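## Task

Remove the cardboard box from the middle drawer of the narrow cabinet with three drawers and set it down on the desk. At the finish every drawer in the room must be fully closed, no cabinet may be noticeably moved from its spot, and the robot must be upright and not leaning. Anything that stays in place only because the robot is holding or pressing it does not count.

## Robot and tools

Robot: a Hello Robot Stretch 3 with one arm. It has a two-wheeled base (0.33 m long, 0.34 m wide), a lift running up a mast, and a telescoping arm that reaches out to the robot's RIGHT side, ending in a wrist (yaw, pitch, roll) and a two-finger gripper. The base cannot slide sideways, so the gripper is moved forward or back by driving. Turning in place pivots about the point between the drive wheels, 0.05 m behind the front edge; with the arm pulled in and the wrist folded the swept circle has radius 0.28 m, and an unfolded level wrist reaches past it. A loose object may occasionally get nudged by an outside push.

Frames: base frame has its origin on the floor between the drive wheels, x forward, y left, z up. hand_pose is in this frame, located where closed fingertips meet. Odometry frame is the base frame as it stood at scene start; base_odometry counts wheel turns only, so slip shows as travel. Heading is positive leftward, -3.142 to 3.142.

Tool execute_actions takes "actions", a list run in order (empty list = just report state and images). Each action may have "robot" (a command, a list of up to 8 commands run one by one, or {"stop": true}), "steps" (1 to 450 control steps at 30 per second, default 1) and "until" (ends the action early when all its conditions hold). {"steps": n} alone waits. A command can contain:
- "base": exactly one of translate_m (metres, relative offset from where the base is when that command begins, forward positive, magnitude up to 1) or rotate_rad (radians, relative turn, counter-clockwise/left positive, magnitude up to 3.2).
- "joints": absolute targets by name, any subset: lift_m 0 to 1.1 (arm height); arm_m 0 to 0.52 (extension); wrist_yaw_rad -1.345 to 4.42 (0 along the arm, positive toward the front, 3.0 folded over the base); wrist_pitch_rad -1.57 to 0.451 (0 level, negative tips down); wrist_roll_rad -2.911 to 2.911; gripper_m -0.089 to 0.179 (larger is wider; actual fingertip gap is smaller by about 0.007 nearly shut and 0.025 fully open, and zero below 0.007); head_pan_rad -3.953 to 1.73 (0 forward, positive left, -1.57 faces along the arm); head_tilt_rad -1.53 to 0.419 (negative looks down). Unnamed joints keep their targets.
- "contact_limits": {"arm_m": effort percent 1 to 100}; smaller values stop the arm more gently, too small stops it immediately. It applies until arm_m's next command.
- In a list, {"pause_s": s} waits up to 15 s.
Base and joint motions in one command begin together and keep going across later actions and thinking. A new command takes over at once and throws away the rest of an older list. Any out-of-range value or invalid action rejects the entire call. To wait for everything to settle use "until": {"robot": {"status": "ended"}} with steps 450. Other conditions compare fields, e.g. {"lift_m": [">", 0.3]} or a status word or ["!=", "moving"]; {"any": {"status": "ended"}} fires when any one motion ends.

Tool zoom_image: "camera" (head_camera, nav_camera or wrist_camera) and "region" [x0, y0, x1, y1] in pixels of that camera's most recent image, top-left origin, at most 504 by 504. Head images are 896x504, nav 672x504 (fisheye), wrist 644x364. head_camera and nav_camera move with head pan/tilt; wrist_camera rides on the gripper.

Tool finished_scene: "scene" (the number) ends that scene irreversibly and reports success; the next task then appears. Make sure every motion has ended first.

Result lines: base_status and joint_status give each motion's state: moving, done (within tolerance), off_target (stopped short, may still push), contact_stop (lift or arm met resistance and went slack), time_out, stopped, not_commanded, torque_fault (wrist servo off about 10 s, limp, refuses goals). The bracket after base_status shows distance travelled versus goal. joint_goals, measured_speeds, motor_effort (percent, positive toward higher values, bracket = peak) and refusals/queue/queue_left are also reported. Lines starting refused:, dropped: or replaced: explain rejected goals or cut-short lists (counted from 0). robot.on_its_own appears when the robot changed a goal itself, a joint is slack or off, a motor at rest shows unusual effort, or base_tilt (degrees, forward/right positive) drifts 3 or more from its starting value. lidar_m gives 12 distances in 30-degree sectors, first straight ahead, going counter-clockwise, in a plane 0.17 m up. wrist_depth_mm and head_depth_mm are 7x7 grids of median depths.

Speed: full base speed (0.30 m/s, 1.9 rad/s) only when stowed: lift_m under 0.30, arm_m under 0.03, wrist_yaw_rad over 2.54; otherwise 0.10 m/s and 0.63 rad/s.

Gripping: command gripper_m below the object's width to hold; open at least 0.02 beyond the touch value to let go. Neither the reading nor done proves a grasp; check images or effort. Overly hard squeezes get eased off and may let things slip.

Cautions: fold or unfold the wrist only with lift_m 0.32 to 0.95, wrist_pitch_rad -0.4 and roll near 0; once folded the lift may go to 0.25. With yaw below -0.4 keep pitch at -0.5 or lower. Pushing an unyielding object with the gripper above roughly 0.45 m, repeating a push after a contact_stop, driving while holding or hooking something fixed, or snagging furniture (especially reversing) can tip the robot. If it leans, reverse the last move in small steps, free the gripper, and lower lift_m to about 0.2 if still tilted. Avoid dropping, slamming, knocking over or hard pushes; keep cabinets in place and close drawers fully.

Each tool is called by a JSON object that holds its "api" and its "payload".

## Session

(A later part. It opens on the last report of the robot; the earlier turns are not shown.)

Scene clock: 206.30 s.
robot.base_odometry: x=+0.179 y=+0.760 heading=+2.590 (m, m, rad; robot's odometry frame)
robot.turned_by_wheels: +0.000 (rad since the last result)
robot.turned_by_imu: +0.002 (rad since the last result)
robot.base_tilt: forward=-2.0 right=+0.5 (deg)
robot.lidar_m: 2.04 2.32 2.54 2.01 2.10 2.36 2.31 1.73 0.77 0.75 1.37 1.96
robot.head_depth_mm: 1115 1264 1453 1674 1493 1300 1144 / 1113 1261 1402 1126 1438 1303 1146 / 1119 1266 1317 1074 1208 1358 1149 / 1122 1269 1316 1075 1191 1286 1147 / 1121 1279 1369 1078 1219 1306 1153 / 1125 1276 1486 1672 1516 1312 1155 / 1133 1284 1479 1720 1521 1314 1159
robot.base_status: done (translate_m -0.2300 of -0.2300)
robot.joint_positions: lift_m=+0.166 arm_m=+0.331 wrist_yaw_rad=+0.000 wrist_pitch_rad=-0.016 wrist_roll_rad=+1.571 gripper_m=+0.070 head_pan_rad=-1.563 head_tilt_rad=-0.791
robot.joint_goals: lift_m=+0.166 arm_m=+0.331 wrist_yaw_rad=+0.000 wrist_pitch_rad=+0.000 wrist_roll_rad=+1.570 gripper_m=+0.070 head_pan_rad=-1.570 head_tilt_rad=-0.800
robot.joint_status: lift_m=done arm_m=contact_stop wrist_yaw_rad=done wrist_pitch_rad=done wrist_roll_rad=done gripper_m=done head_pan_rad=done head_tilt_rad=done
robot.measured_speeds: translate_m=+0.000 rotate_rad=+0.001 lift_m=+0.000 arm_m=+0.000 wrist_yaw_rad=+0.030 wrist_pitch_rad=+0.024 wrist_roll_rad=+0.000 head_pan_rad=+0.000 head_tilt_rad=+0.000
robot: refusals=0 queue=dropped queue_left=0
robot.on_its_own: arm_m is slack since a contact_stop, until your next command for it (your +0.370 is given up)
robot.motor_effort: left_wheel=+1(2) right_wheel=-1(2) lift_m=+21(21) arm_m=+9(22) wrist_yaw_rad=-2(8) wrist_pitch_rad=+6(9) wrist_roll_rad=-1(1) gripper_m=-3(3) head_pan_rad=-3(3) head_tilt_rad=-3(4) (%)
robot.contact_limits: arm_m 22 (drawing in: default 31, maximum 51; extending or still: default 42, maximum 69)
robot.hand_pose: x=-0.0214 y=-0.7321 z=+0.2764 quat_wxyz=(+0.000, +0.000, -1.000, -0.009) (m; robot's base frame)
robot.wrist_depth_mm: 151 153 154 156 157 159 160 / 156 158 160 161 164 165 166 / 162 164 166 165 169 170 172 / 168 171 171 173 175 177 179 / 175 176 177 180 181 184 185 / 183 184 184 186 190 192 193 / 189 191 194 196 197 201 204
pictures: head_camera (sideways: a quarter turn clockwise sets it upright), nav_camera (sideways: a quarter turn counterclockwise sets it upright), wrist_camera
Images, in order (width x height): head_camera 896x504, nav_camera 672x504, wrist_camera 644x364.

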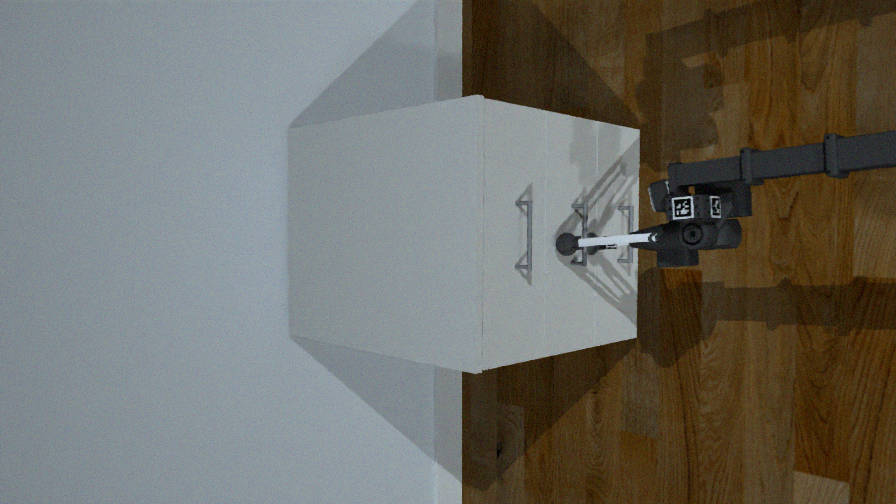

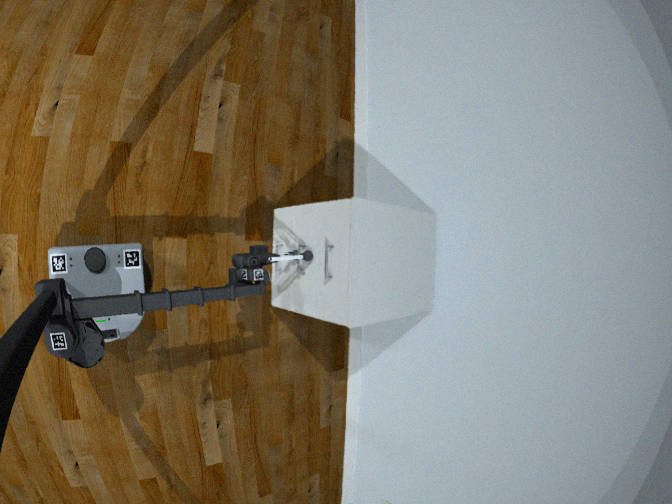

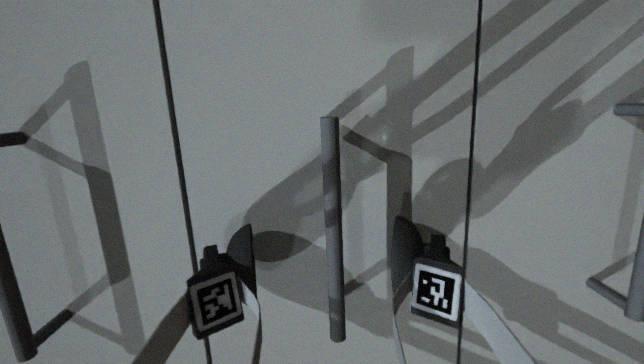

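{"api": "execute_actions", "payload": {"actions": [{"robot":{"joints":{"arm_m":0.15}},"steps":200,"until":{"robot":{"status":"ended"}}}]}}

Scene clock: 210.30 s.
robot.base_odometry: x=+0.179 y=+0.760 heading=+2.590 (m, m, rad; robot's odometry frame)
robot.turned_by_wheels: +0.000 (rad since the last result)
robot.turned_by_imu: +0.001 (rad since the last result)
robot.base_tilt: forward=-2.0 right=+0.6 (deg)
robot.lidar_m: 2.04 2.32 2.54 2.02 2.10 2.36 2.31 1.74 0.77 0.75 1.37 1.96
robot.head_depth_mm: 1114 1264 1457 1684 1506 1297 1146 / 1116 1271 1403 1129 1432 1302 1144 / 1116 1263 1315 1069 1207 1314 - / 1122 1268 1319 1078 1221 1308 1133 / 1119 1276 1370 1079 1221 1314 1154 / 1128 1277 1476 1670 1523 1314 1157 / 1123 1282 1475 1704 1514 1314 1156
robot.base_status: done (translate_m -0.2300 of -0.2300)
robot.joint_positions: lift_m=+0.166 arm_m=+0.150 wrist_yaw_rad=+0.000 wrist_pitch_rad=-0.016 wrist_roll_rad=+1.571 gripper_m=+0.070 head_pan_rad=-1.563 head_tilt_rad=-0.791
robot.joint_goals: lift_m=+0.166 arm_m=+0.150 wrist_yaw_rad=+0.000 wrist_pitch_rad=+0.000 wrist_roll_rad=+1.570 gripper_m=+0.070 head_pan_rad=-1.570 head_tilt_rad=-0.800
robot.joint_status: lift_m=done arm_m=done wrist_yaw_rad=done wrist_pitch_rad=done wrist_roll_rad=done gripper_m=done head_pan_rad=done head_tilt_rad=done
robot.measured_speeds: translate_m=+0.000 rotate_rad=+0.000 lift_m=+0.000 arm_m=+0.000 wrist_yaw_rad=+0.000 wrist_pitch_rad=+0.000 wrist_roll_rad=+0.000 head_pan_rad=+0.000 head_tilt_rad=+0.000
robot: refusals=0 queue=done queue_left=0
robot.motor_effort: left_wheel=+2(1) right_wheel=+0(0) lift_m=+20(20) arm_m=-5(6) wrist_yaw_rad=+1(1) wrist_pitch_rad=+6(6) wrist_roll_rad=+0(1) gripper_m=-1(3) head_pan_rad=-3(3) head_tilt_rad=-3(4) (%)
robot.hand_pose: x=-0.0215 y=-0.5511 z=+0.2765 quat_wxyz=(+0.000, +0.000, -1.000, -0.008) (m; robot's base frame)
robot.wrist_depth_mm: 780 317 323 325 323 330 307 / 847 329 332 334 338 343 312 / 857 342 347 343 349 355 313 / 921 352 354 357 363 368 313 / 915 371 369 375 378 384 318 / 977 377 381 391 392 397 323 / - - - - 766 449 329
pictures: head_camera (sideways: a quarter turn clockwise sets it upright), nav_camera (sideways: a quarter turn counterclockwise sets it upright), wrist_camera
Images, in order (width x height): head_camera 896x504, nav_camera 672x504, wrist_camera 644x364.

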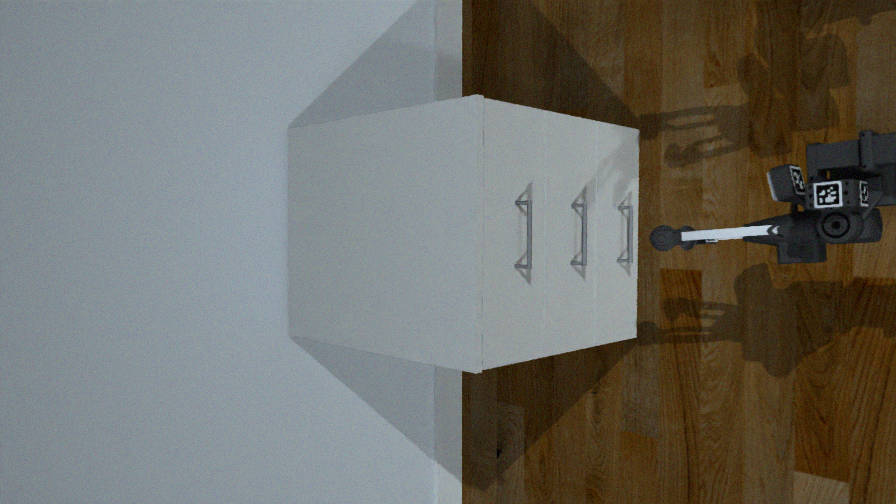

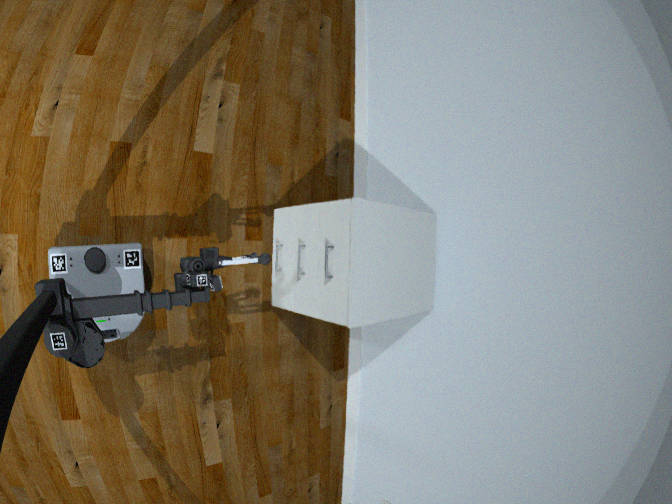

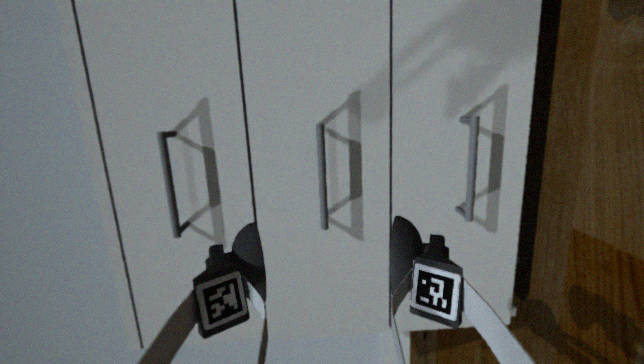

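{"api": "finished_scene", "payload": {"scene": 2}}

The scene is finished: the task was done.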